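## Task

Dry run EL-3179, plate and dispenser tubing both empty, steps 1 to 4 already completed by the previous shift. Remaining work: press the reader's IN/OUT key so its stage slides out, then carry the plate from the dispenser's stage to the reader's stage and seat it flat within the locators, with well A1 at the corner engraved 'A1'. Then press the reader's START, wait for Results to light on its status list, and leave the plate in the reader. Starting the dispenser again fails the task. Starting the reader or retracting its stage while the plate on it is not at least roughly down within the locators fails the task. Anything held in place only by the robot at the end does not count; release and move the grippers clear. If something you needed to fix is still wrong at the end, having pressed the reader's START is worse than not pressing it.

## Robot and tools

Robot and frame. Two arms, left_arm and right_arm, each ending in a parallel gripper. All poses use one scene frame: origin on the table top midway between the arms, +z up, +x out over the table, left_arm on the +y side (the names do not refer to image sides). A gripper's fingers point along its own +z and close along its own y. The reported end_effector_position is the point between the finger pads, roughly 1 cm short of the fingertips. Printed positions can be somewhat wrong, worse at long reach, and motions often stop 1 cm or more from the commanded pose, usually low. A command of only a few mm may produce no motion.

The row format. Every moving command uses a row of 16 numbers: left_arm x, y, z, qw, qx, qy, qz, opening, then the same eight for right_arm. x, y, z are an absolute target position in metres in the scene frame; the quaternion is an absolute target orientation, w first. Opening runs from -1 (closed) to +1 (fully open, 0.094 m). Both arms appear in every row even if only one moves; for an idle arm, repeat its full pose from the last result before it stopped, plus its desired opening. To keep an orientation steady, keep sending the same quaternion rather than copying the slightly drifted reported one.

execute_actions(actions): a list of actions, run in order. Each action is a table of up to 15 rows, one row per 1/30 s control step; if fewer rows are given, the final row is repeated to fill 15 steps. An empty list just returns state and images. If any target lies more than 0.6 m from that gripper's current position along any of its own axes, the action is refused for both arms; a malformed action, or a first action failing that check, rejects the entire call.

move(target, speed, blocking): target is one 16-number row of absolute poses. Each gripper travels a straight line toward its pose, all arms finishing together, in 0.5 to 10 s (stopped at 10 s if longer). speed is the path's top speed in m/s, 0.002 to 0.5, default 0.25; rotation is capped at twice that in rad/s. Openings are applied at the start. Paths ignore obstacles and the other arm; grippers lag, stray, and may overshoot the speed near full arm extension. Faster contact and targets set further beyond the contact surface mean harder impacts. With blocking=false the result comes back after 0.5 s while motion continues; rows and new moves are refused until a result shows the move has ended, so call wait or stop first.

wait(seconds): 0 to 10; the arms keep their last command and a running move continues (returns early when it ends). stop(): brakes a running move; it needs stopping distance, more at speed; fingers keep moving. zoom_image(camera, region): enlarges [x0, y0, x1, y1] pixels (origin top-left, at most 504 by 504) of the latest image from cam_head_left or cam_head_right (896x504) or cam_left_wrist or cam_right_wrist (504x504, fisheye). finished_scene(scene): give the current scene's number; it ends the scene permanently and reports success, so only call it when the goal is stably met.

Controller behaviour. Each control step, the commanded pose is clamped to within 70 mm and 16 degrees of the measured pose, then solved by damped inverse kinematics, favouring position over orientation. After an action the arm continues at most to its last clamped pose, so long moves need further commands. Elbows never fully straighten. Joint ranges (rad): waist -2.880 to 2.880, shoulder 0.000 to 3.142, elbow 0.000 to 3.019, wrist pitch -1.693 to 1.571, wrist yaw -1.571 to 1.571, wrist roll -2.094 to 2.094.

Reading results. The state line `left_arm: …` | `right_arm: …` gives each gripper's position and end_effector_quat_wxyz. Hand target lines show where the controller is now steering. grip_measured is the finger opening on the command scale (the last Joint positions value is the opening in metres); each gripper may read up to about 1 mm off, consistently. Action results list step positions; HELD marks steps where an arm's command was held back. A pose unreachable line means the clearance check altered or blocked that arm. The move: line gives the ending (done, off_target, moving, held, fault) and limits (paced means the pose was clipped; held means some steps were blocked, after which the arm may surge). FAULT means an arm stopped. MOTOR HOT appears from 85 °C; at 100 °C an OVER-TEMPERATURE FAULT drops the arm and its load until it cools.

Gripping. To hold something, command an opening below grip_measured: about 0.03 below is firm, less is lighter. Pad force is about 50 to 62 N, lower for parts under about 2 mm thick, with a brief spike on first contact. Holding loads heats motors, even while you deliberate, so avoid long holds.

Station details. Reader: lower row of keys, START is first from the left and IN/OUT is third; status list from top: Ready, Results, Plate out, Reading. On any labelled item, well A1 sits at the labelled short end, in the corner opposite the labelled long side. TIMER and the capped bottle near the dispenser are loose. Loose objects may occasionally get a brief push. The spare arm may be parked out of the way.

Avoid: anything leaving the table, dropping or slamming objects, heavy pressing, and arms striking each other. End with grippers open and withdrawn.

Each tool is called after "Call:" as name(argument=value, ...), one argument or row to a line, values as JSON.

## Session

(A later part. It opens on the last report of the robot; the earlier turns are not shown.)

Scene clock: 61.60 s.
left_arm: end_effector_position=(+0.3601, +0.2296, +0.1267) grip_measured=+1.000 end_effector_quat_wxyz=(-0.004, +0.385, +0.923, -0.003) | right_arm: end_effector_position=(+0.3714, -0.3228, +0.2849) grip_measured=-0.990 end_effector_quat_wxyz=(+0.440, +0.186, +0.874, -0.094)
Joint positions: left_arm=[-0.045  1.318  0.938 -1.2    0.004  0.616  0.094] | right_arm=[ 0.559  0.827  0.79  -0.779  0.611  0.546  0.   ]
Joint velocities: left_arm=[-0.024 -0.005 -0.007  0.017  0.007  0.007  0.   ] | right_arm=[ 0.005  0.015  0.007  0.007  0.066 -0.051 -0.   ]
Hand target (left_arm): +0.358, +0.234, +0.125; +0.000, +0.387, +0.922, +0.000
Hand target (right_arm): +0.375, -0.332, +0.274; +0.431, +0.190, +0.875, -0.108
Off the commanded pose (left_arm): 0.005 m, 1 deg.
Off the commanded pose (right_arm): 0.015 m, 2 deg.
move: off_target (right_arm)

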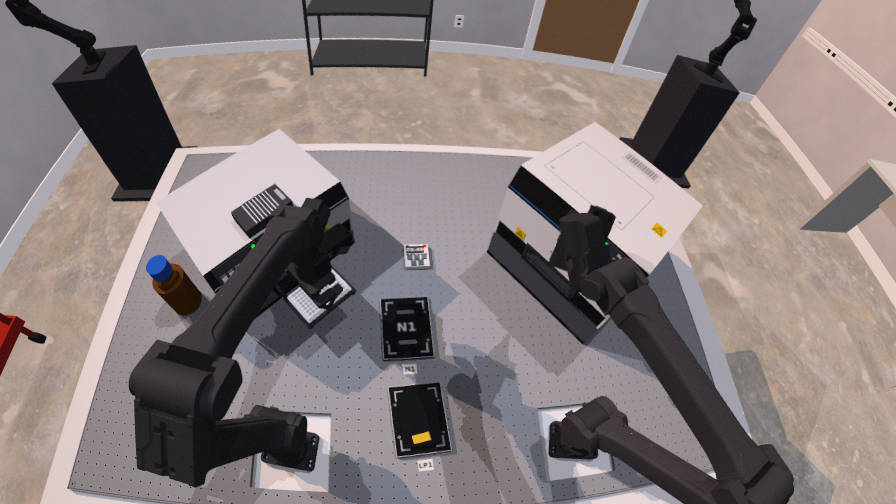

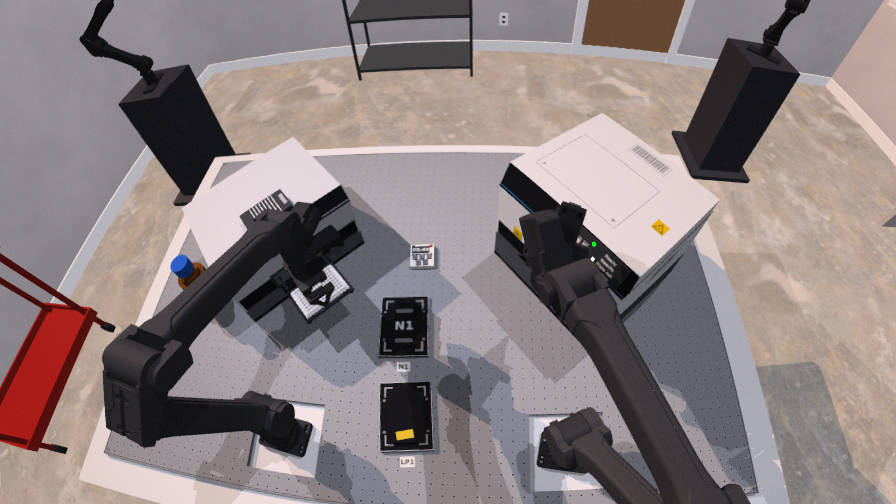

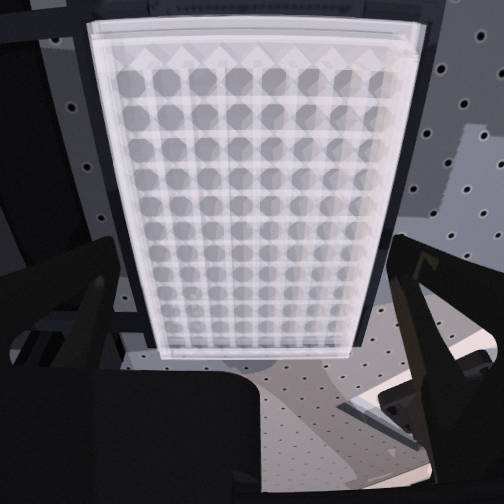

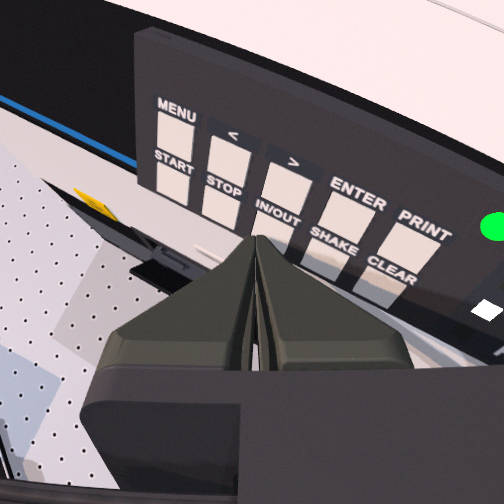

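Call:
move(
  target=[0.358,0.232,0.117,0,0.387,0.922,0,1,0.28,-0.27,0.36,0.432,0.189,0.875,-0.109,-1],
  speed=0.15,
)

Call:
move(
  target=[0.358,0.232,0.117,0,0.387,0.922,0,0.72,0.15,-0.52,0.40,0.451,0.3,0.82,-0.17,-1],
)

Scene clock: 66.30 s.
left_arm: end_effector_position=(+0.3606, +0.2295, +0.1223) grip_measured=+1.000 end_effector_quat_wxyz=(+0.001, +0.386, +0.922, -0.002) | right_arm: end_effector_position=(+0.2805, -0.2751, +0.3434) grip_measured=-0.990 end_effector_quat_wxyz=(+0.427, +0.176, +0.878, -0.128)
Joint positions: left_arm=[-0.045  1.318  0.925 -1.177  0.004  0.618  0.094] | right_arm=[ 0.977  0.792  0.972 -1.392  0.872  1.02   0.   ]
Joint velocities: left_arm=[-0.005 -0.005 -0.002  0.007  0.037 -0.007  0.   ] | right_arm=[-0.005 -0.005 -0.012 -0.007  0.066  0.051  0.001]
Hand target (left_arm): +0.358, +0.232, +0.117; -0.000, +0.387, +0.922, -0.000
Hand target (right_arm): +0.283, -0.270, +0.362; +0.438, +0.186, +0.873, -0.112
Off the commanded pose (left_arm): 0.006 m, 0 deg.
Off the commanded pose (right_arm): 0.017 m, 3 deg.
move: off_target (right_arm)

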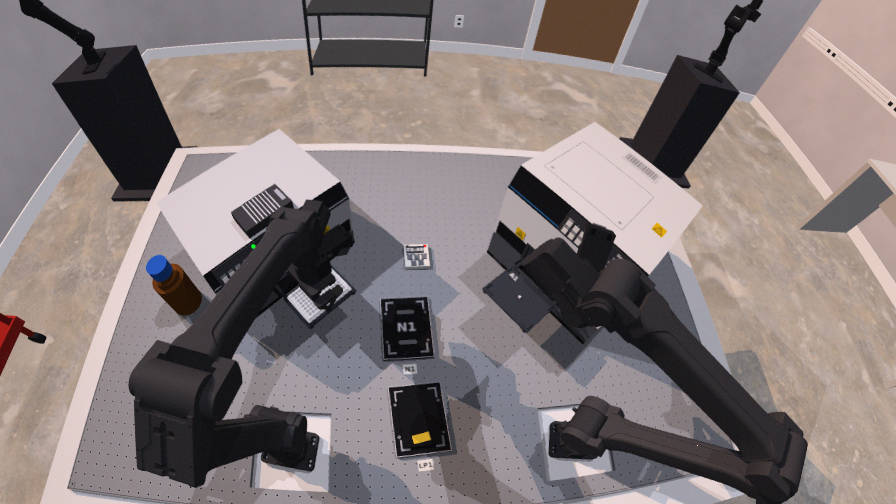

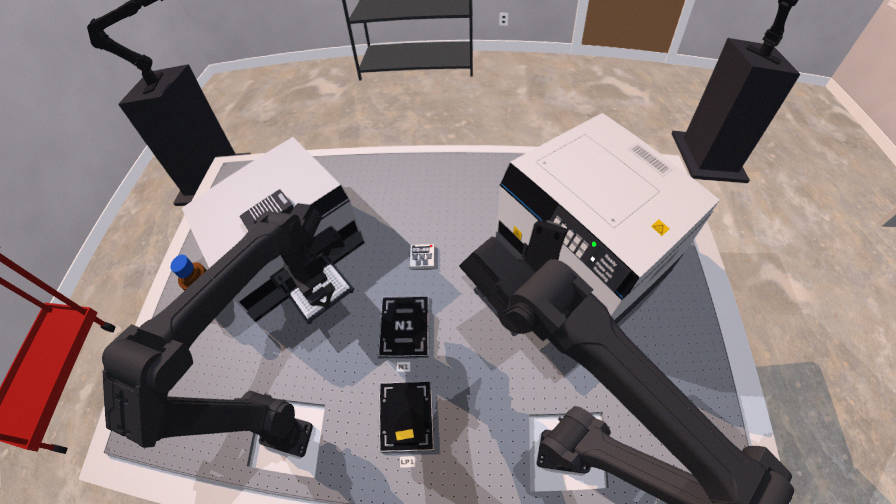

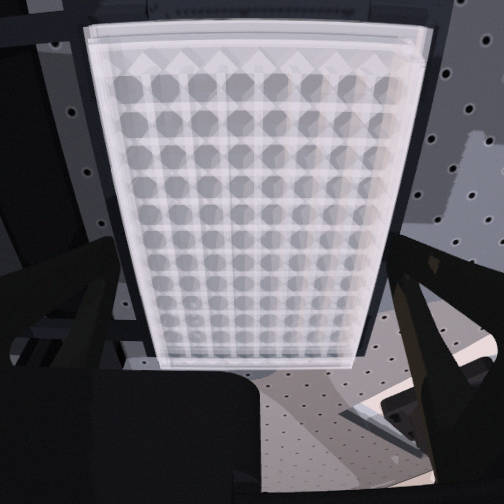

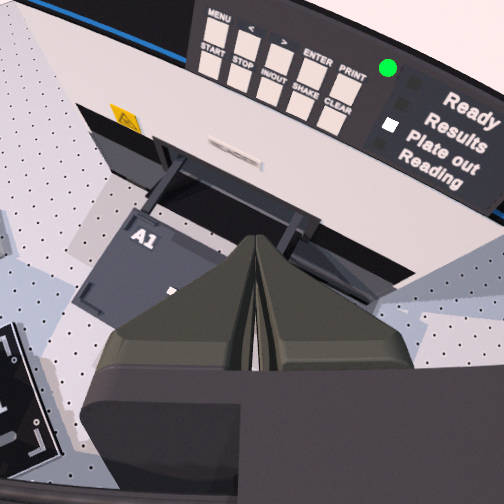

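Scene clock: 68.53 s.
left_arm: end_effector_position=(+0.3605, +0.2290, +0.1223) grip_measured=+0.741 end_effector_quat_wxyz=(+0.001, +0.386, +0.922, -0.003) | right_arm: end_effector_position=(+0.1507, -0.5146, +0.3854) grip_measured=-0.990 end_effector_quat_wxyz=(+0.442, +0.320, +0.826, -0.140)
Joint positions: left_arm=[-0.045  1.318  0.925 -1.177  0.007  0.618  0.082] | right_arm=[-1.024  0.363  0.918 -1.234 -0.43  -0.262  0.   ]
Joint velocities: left_arm=[ 0.005 -0.005  0.002 -0.007 -0.007 -0.022 -0.   ] | right_arm=[-0.005 -0.015 -0.007 -0.007 -0.066  0.037  0.001]
Hand target (left_arm): +0.358, +0.232, +0.117; +0.000, +0.387, +0.922, -0.000
Hand target (right_arm): +0.148, -0.514, +0.396; +0.444, +0.315, +0.825, -0.149
Off the commanded pose (left_arm): 0.007 m, 0 deg.
Off the commanded pose (right_arm): 0.016 m, 4 deg.
move: off_target (right_arm)

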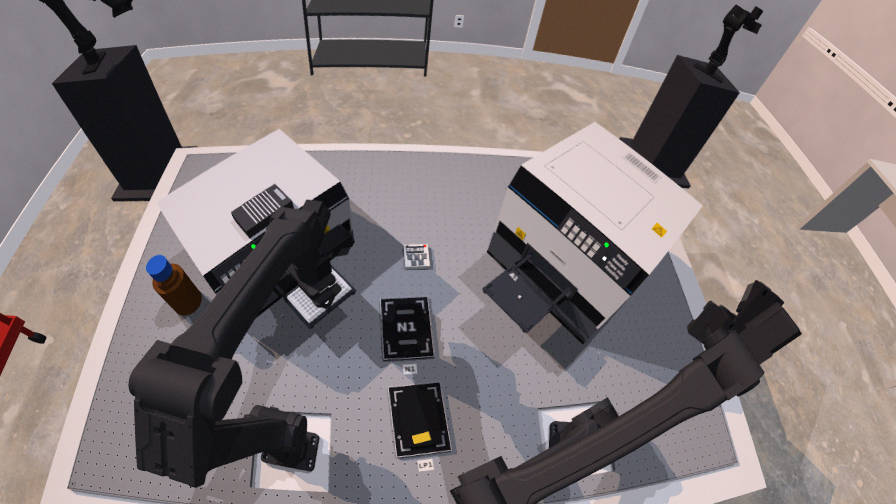

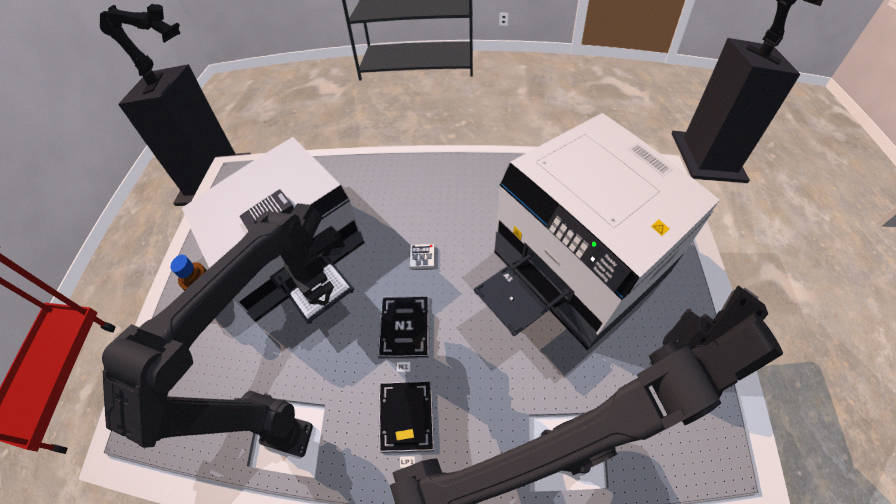

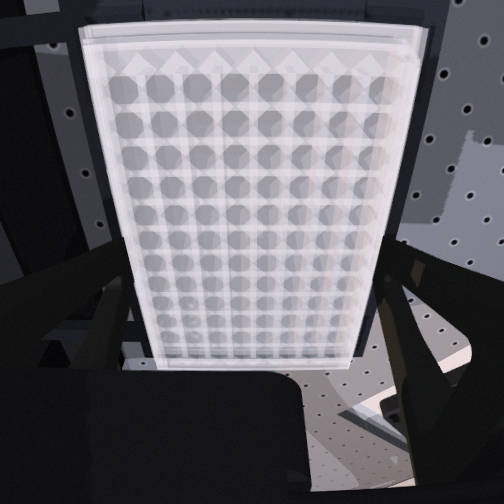

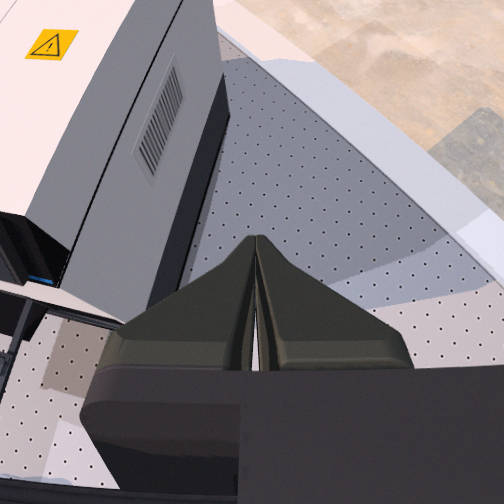

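Call:
move(
  target=[0.355,0.225,0.22,0,0.387,0.922,0,0.70,0.15,-0.515,0.385,0.442,0.32,0.826,-0.14,-1],
  speed=0.1,
)

Call:
move(
  target=[0.31,-0.21,0.25,0,-0.342,0.94,0,0.70,0.15,-0.515,0.385,0.442,0.32,0.826,-0.14,-1],
)

Scene clock: 76.87 s.
left_arm: end_effector_position=(+0.3396, +0.2308, +0.1968) grip_measured=+0.741 end_effector_quat_wxyz=(-0.024, +0.387, +0.922, -0.008) | right_arm: end_effector_position=(+0.1511, -0.5143, +0.3855) grip_measured=-0.990 end_effector_quat_wxyz=(+0.442, +0.318, +0.827, -0.140)
Joint positions: left_arm=[-0.051  1.237  1.057 -1.442  0.005  0.614  0.082] | right_arm=[-1.024  0.363  0.918 -1.234 -0.433 -0.265  0.   ]
Joint velocities: left_arm=[-0.024 -0.005 -0.022 -0.012 -0.022 -0.051 -0.001] | right_arm=[-0.005  0.005 -0.007  0.007  0.037  0.037  0.001]
Hand target (left_arm): +0.353, +0.225, +0.220; +0.000, +0.387, +0.922, -0.000
Hand target (right_arm): +0.150, -0.515, +0.385; +0.442, +0.320, +0.826, -0.140
Off the commanded pose (left_arm): 0.028 m, 3 deg.
Off the commanded pose (right_arm): 0.001 m, 0 deg.
move: off_target (left_arm)

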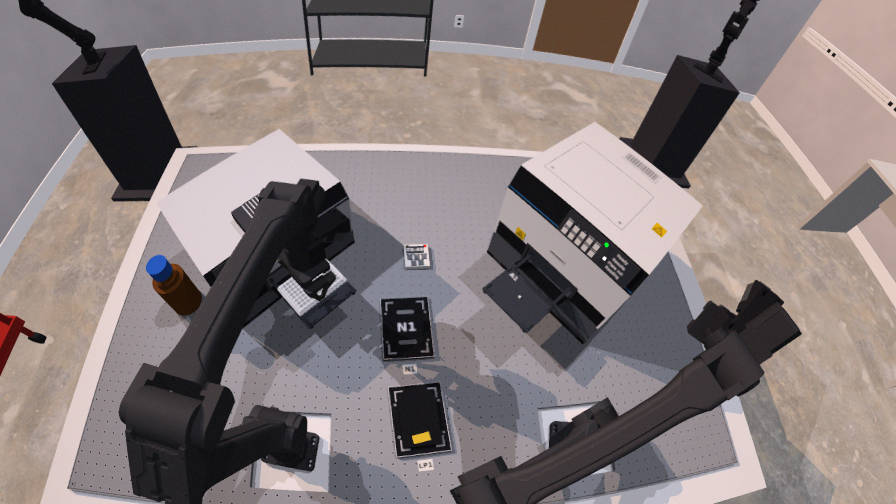

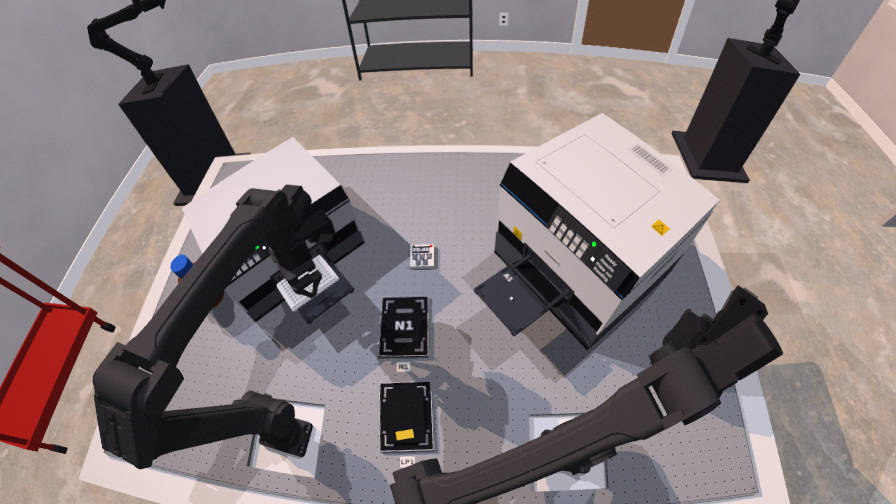

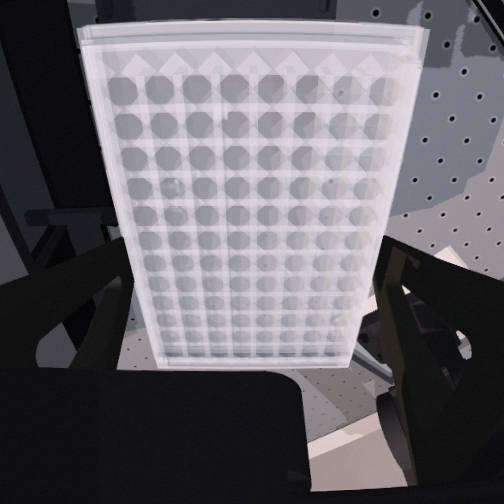

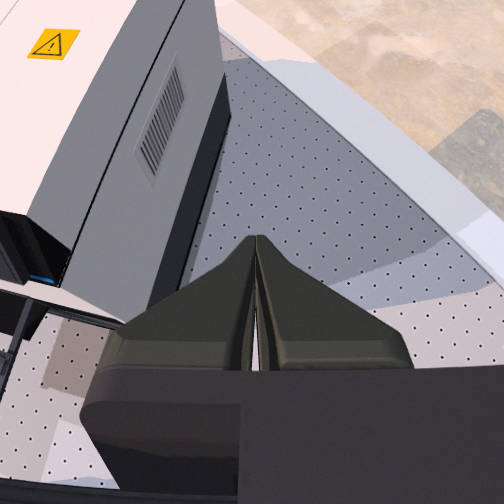

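Scene clock: 80.47 s.
left_arm: end_effector_position=(+0.2959, -0.1953, +0.2369) grip_measured=+0.741 end_effector_quat_wxyz=(-0.011, -0.336, +0.942, +0.018) | right_arm: end_effector_position=(+0.1511, -0.5142, +0.3856) grip_measured=-0.990 end_effector_quat_wxyz=(+0.443, +0.317, +0.827, -0.140)
Joint positions: left_arm=[-0.919  1.836  1.848 -1.622  0.015 -1.734  0.082] | right_arm=[-1.024  0.363  0.918 -1.234 -0.433 -0.265  0.   ]
Joint velocities: left_arm=[-0.005 -0.005  0.012 -0.002  0.051 -0.066 -0.001] | right_arm=[ 0.015  0.005  0.012 -0.022  0.022  0.051 -0.002]
Hand target (left_arm): +0.303, -0.209, +0.250; -0.006, -0.341, +0.940, +0.003
Hand target (right_arm): +0.150, -0.515, +0.385; +0.442, +0.320, +0.826, -0.140
Off the commanded pose (left_arm): 0.024 m, 3 deg.
Off the commanded pose (right_arm): 0.001 m, 0 deg.
move: off_target (left_arm)

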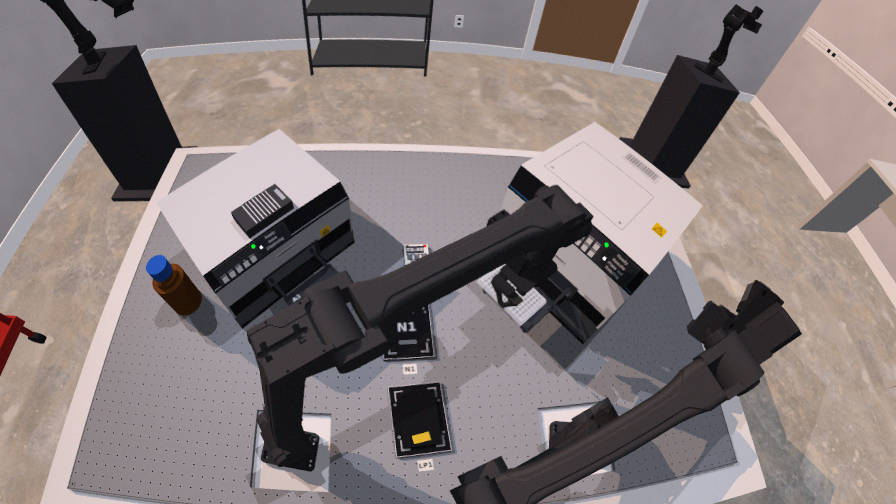

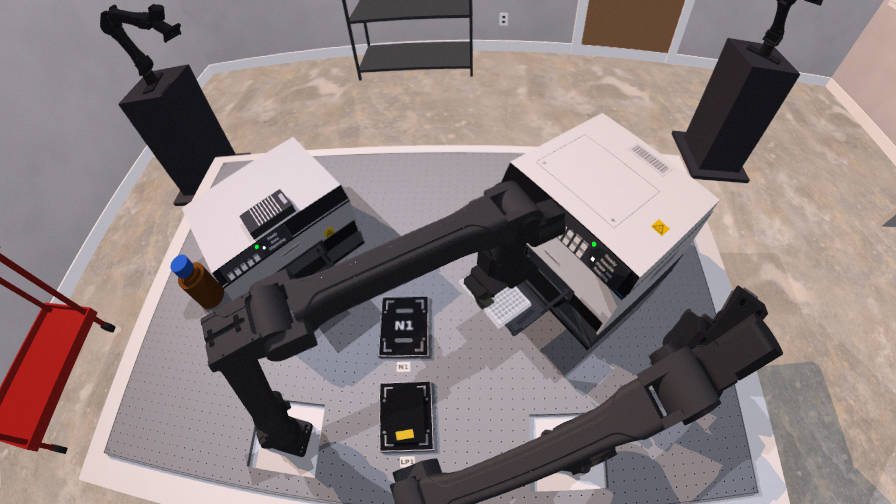

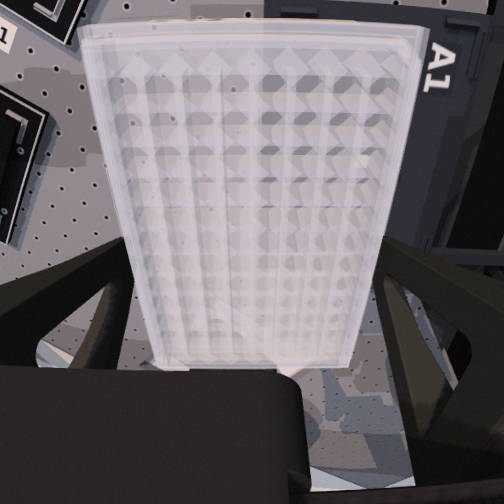

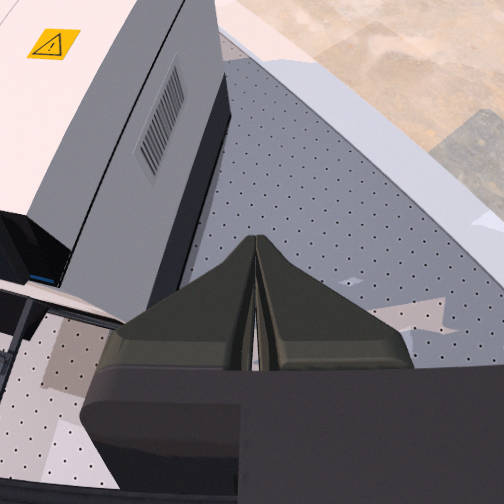

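Call:
move(
  target=[0.335,-0.236,0.20,0,-0.342,0.94,0,0.70,0.15,-0.515,0.385,0.442,0.32,0.826,-0.14,-1],
  speed=0.08,
)

Scene clock: 83.70 s.
left_arm: end_effector_position=(+0.3183, -0.2208, +0.1890) grip_measured=+0.741 end_effector_quat_wxyz=(-0.007, -0.341, +0.940, +0.024) | right_arm: end_effector_position=(+0.1511, -0.5142, +0.3856) grip_measured=-0.990 end_effector_quat_wxyz=(+0.443, +0.317, +0.827, -0.140)
Joint positions: left_arm=[-0.911  1.945  1.883 -1.559  0.004 -1.737  0.082] | right_arm=[-1.024  0.363  0.918 -1.234 -0.433 -0.265  0.   ]
Joint velocities: left_arm=[-0.015 -0.015 -0.012 -0.007  0.007 -0.051 -0.   ] | right_arm=[-0.015 -0.005  0.017  0.002  0.022 -0.066  0.   ]
Hand target (left_arm): +0.334, -0.235, +0.200; +0.000, -0.342, +0.940, -0.001
Hand target (right_arm): +0.150, -0.515, +0.385; +0.442, +0.320, +0.826, -0.140
Off the commanded pose (left_arm): 0.025 m, 3 deg.
Off the commanded pose (right_arm): 0.001 m, 0 deg.
move: off_target (left_arm)

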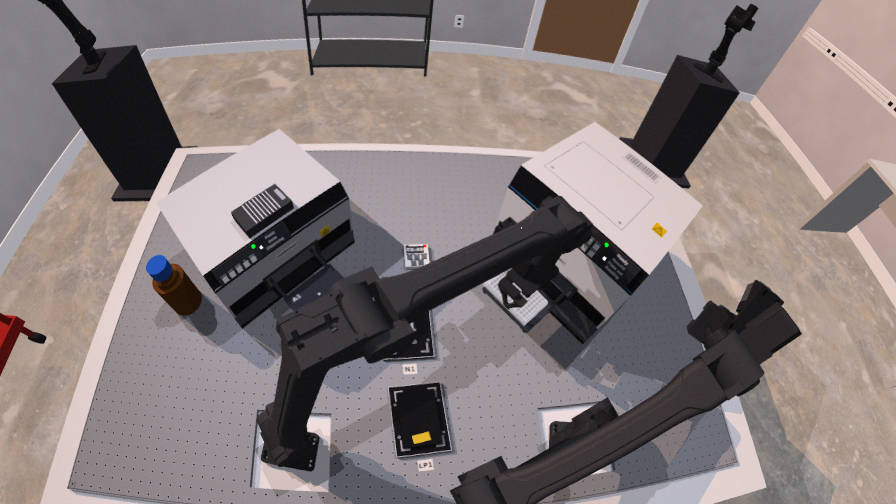

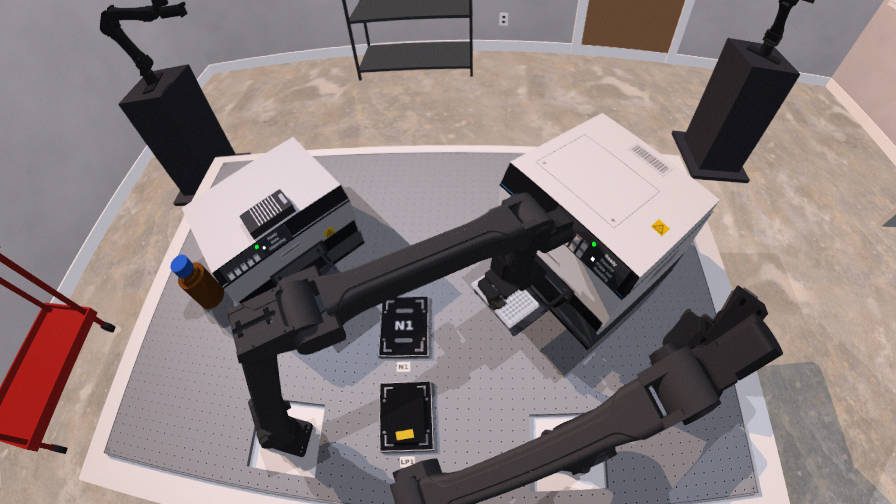

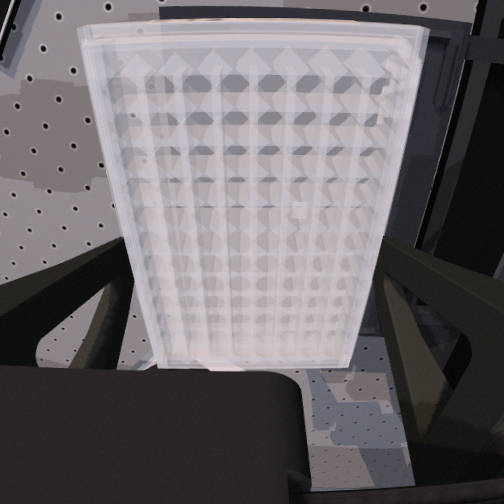

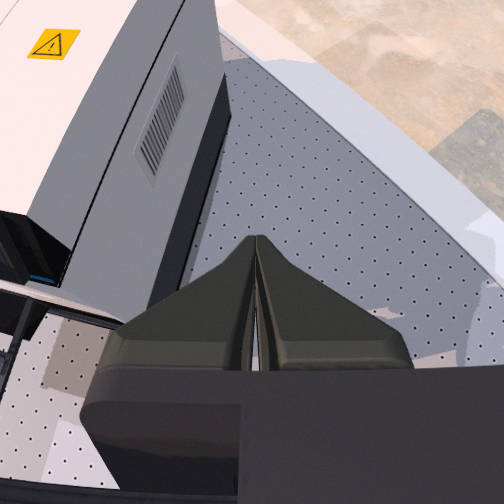

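Call:
move(
  target=[0.34,-0.25,0.235,0,-0.334,0.943,0,0.70,0.15,-0.515,0.385,0.442,0.32,0.826,-0.14,-1],
  speed=0.08,
)

Call:
move(
  target=[0.332,-0.236,0.178,0,-0.334,0.943,0,0.70,0.15,-0.515,0.385,0.442,0.32,0.826,-0.14,-1],
  speed=0.06,
)

Scene clock: 87.70 s.
left_arm: end_effector_position=(+0.3294, -0.2398, +0.2282) grip_measured=+0.741 end_effector_quat_wxyz=(-0.004, -0.337, +0.942, +0.009) | right_arm: end_effector_position=(+0.1511, -0.5142, +0.3856) grip_measured=-0.990 end_effector_quat_wxyz=(+0.443, +0.317, +0.827, -0.140)
Joint positions: left_arm=[-0.911  1.99   2.056 -1.657  0.004 -1.728  0.082] | right_arm=[-1.024  0.363  0.918 -1.234 -0.433 -0.265  0.   ]
Joint velocities: left_arm=[-0.015 -0.015 -0.012 -0.017  0.022 -0.051  0.001] | right_arm=[ 0.005 -0.005  0.012  0.002 -0.007  0.007  0.001]
Hand target (left_arm): +0.339, -0.249, +0.235; -0.000, -0.334, +0.943, -0.001
Hand target (right_arm): +0.150, -0.515, +0.385; +0.442, +0.320, +0.826, -0.140
Off the commanded pose (left_arm): 0.016 m, 1 deg.
Off the commanded pose (right_arm): 0.001 m, 0 deg.
move: off_target (left_arm)

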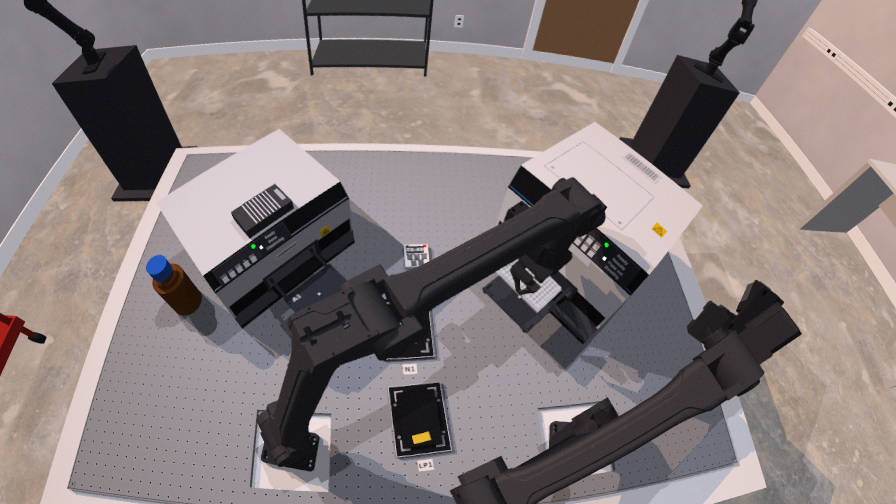

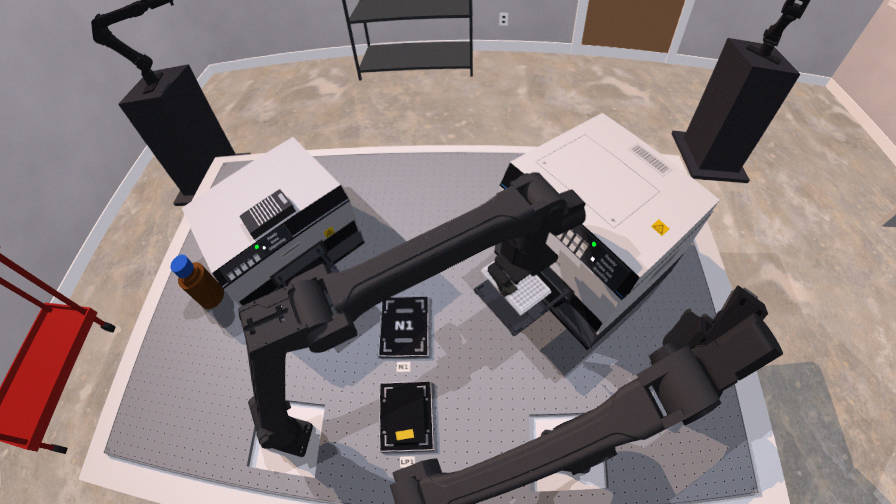

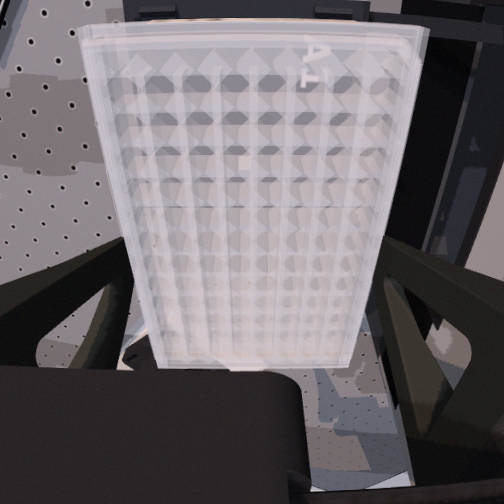

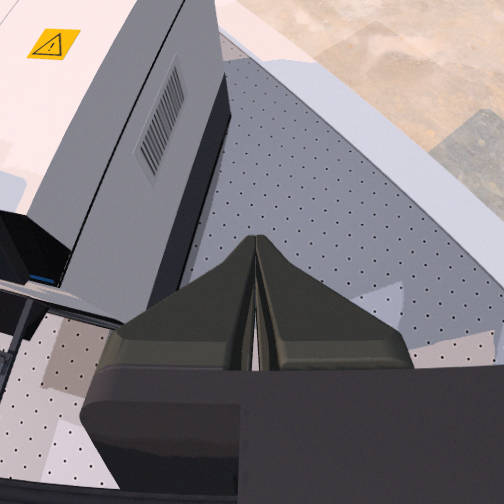

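Scene clock: 88.83 s.
left_arm: end_effector_position=(+0.3293, -0.2396, +0.1739) grip_measured=+0.741 end_effector_quat_wxyz=(-0.003, -0.337, +0.942, +0.007) | right_arm: end_effector_position=(+0.1511, -0.5142, +0.3856) grip_measured=-0.990 end_effector_quat_wxyz=(+0.443, +0.317, +0.827, -0.140)
Joint positions: left_arm=[-0.911  1.987  1.909 -1.508  0.004 -1.728  0.082] | right_arm=[-1.024  0.363  0.918 -1.234 -0.433 -0.265  0.   ]
Joint velocities: left_arm=[-0.015 -0.005  0.012  0.007 -0.022 -0.066 -0.001] | right_arm=[ 0.005 -0.015  0.002 -0.007  0.007 -0.066 -0.001]
Hand target (left_arm): +0.332, -0.236, +0.178; -0.000, -0.334, +0.943, -0.000
Hand target (right_arm): +0.150, -0.515, +0.385; +0.442, +0.320, +0.826, -0.140
Off the commanded pose (left_arm): 0.006 m, 1 deg.
Off the commanded pose (right_arm): 0.001 m, 0 deg.
move: done

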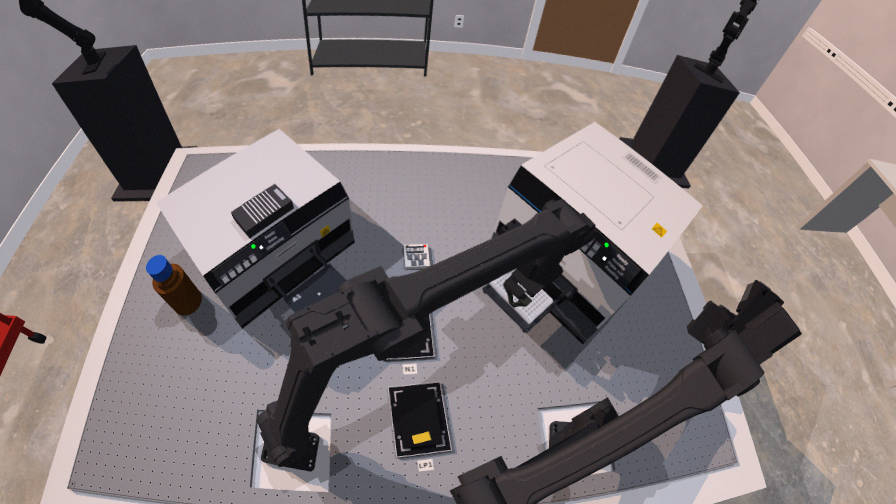

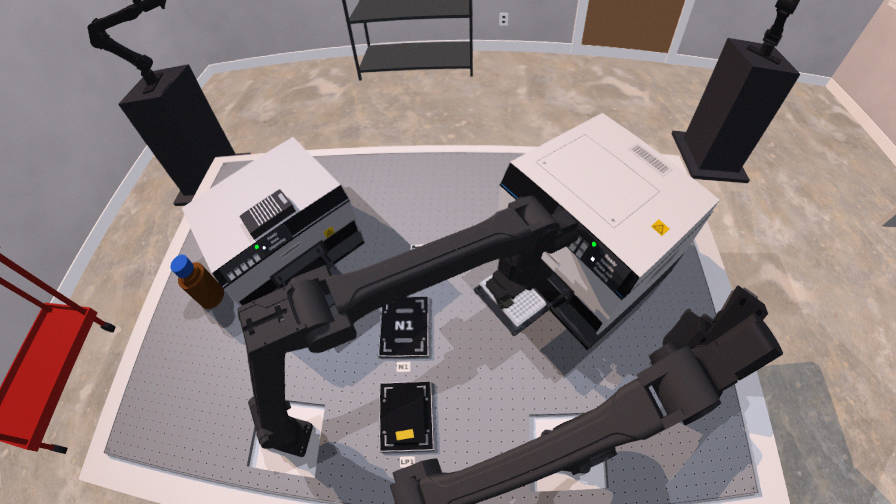

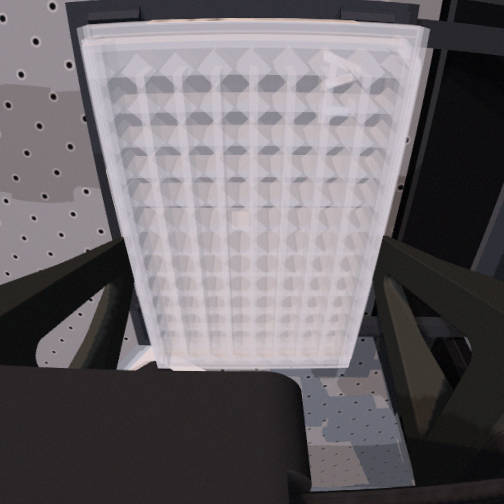

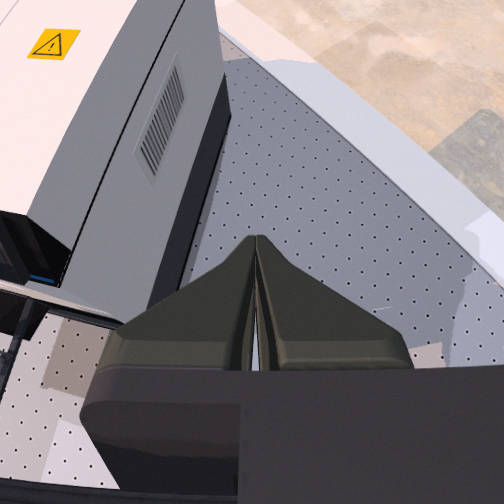

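Call:
move(
  target=[0.329,-0.233,0.174,0,-0.334,0.943,0,0.70,0.15,-0.515,0.385,0.442,0.32,0.826,-0.14,-1],
  speed=0.02,
)

Call:
zoom_image(
  camera="cam_left_wrist",
  region=[40, 0, 470, 120],
)

Call:
zoom_image(
  camera="cam_head_right",
  region=[460, 260, 580, 350],
)

Scene clock: 92.10 s.
left_arm: end_effector_position=(+0.3273, -0.2362, +0.1712) grip_measured=+0.741 end_effector_quat_wxyz=(-0.003, -0.337, +0.942, +0.006) | right_arm: end_effector_position=(+0.1511, -0.5142, +0.3856) grip_measured=-0.990 end_effector_quat_wxyz=(+0.443, +0.317, +0.827, -0.140)
Joint positions: left_arm=[-0.911  1.974  1.882 -1.492  0.004 -1.728  0.082] | right_arm=[-1.024  0.363  0.918 -1.234 -0.433 -0.265  0.   ]
Joint velocities: left_arm=[-0.015 -0.015  0.007  0.002  0.007 -0.022 -0.001] | right_arm=[-0.005 -0.005 -0.007  0.017  0.022 -0.007  0.001]
Hand target (left_arm): +0.329, -0.233, +0.174; -0.000, -0.334, +0.943, +0.000
Hand target (right_arm): +0.150, -0.515, +0.385; +0.442, +0.320, +0.826, -0.140
Off the commanded pose (left_arm): 0.005 m, 1 deg.
Off the commanded pose (right_arm): 0.001 m, 0 deg.
move: done

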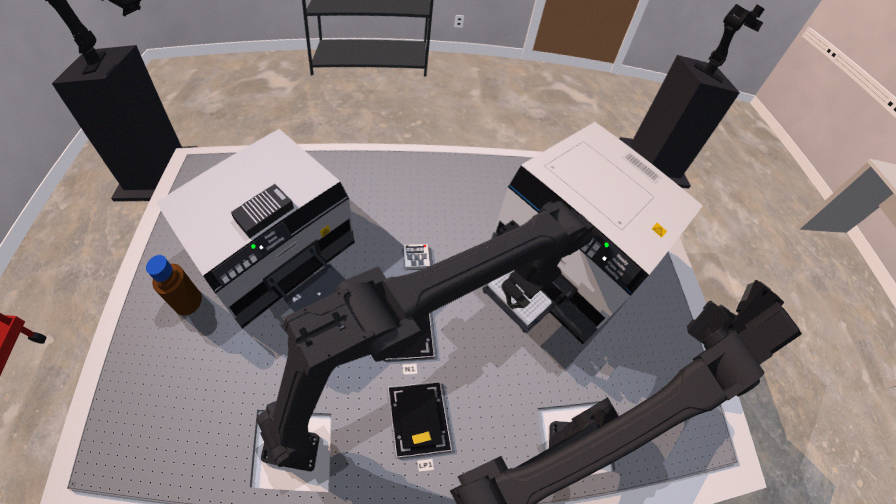

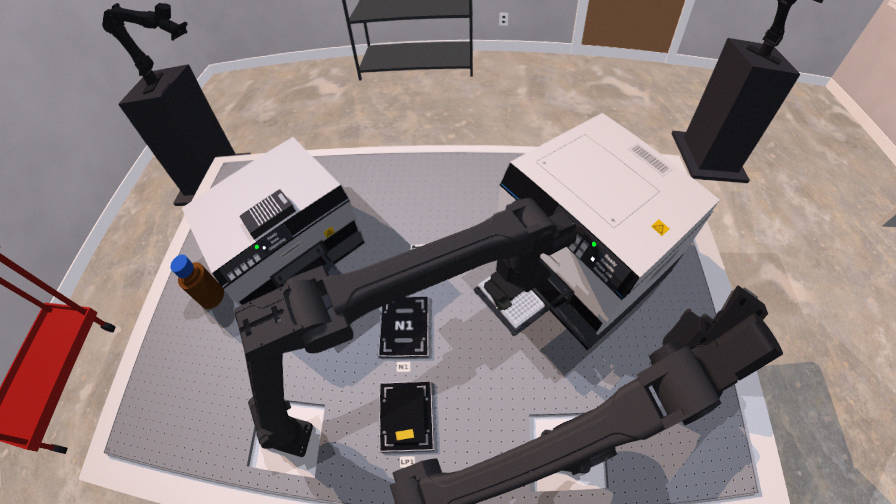

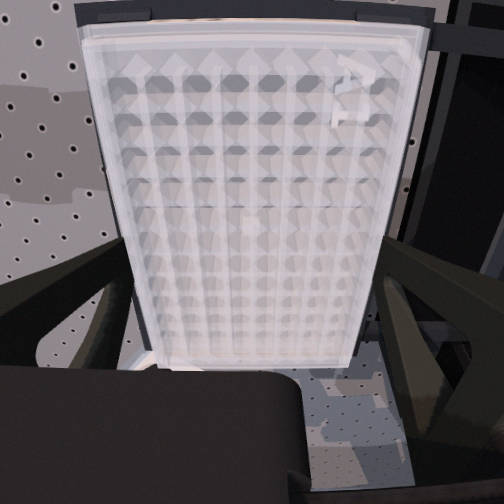

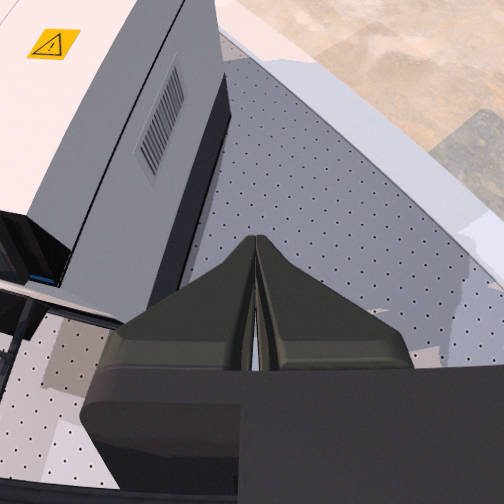

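Region (40, 0, 470, 120) of cam_left_wrist's 504x504 image, scaled by 1.172, with more detail than that image has; it fills the top 141 rows of this view, and the rest is white.

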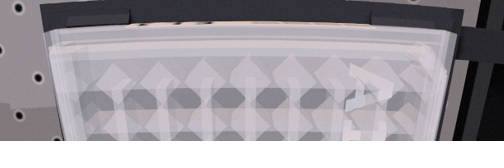

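Region (460, 260, 580, 350) of cam_head_right's 896x504 image, scaled by 4.200, with more detail than that image has; it fills the top 378 rows of this view, and the rest is white.

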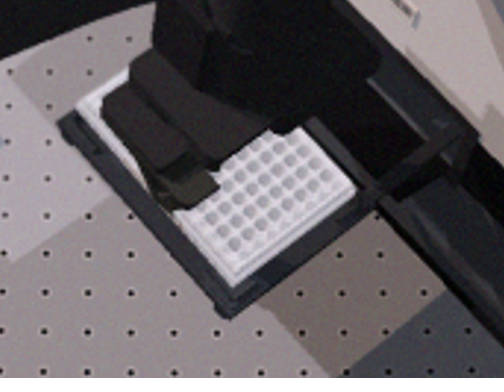

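Call:
move(
  target=[0.3215,-0.2375,0.173,0,-0.327,0.945,0,0.70,0.15,-0.515,0.385,0.442,0.32,0.826,-0.14,-1],
  speed=0.01,
)

Scene clock: 95.77 s.
left_arm: end_effector_position=(+0.3277, -0.2368, +0.1716) grip_measured=+0.741 end_effector_quat_wxyz=(-0.003, -0.337, +0.942, +0.004) | right_arm: end_effector_position=(+0.1511, -0.5142, +0.3856) grip_measured=-0.990 end_effector_quat_wxyz=(+0.443, +0.317, +0.827, -0.140)
Joint positions: left_arm=[-0.911  1.973  1.882 -1.488  0.004 -1.728  0.082] | right_arm=[-1.024  0.363  0.918 -1.234 -0.433 -0.265  0.   ]
Joint velocities: left_arm=[-0.015 -0.005  0.012  0.012 -0.037 -0.022 -0.   ] | right_arm=[-0.015  0.005  0.002 -0.007 -0.051 -0.022 -0.   ]
Hand target (left_arm): +0.322, -0.237, +0.173; -0.000, -0.327, +0.945, +0.000
Hand target (right_arm): +0.150, -0.515, +0.385; +0.442, +0.320, +0.826, -0.140
Off the commanded pose (left_arm): 0.006 m, 1 deg.
Off the commanded pose (right_arm): 0.001 m, 0 deg.
move: done

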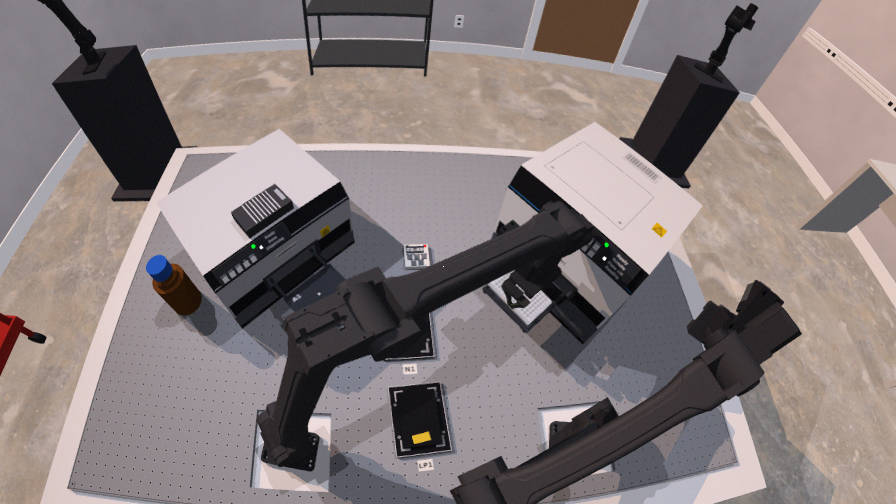

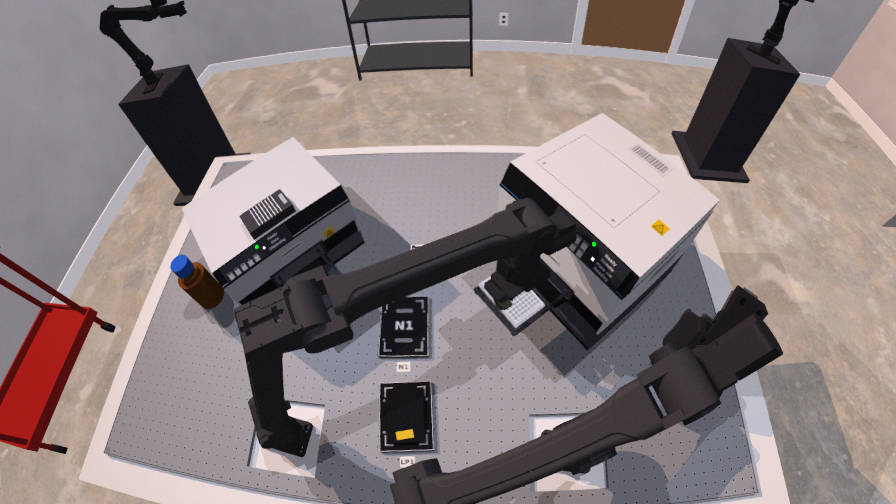

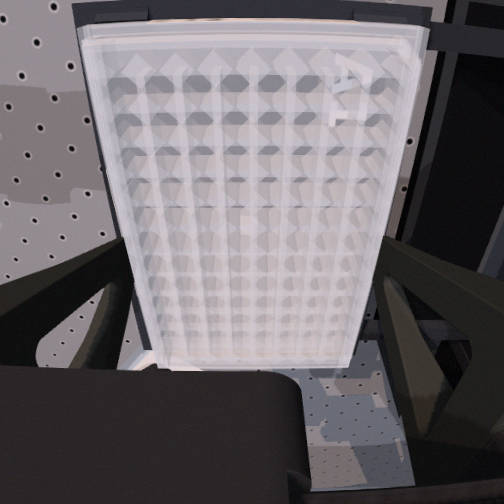

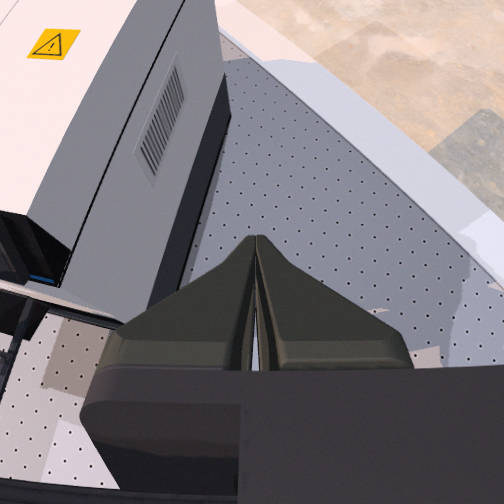

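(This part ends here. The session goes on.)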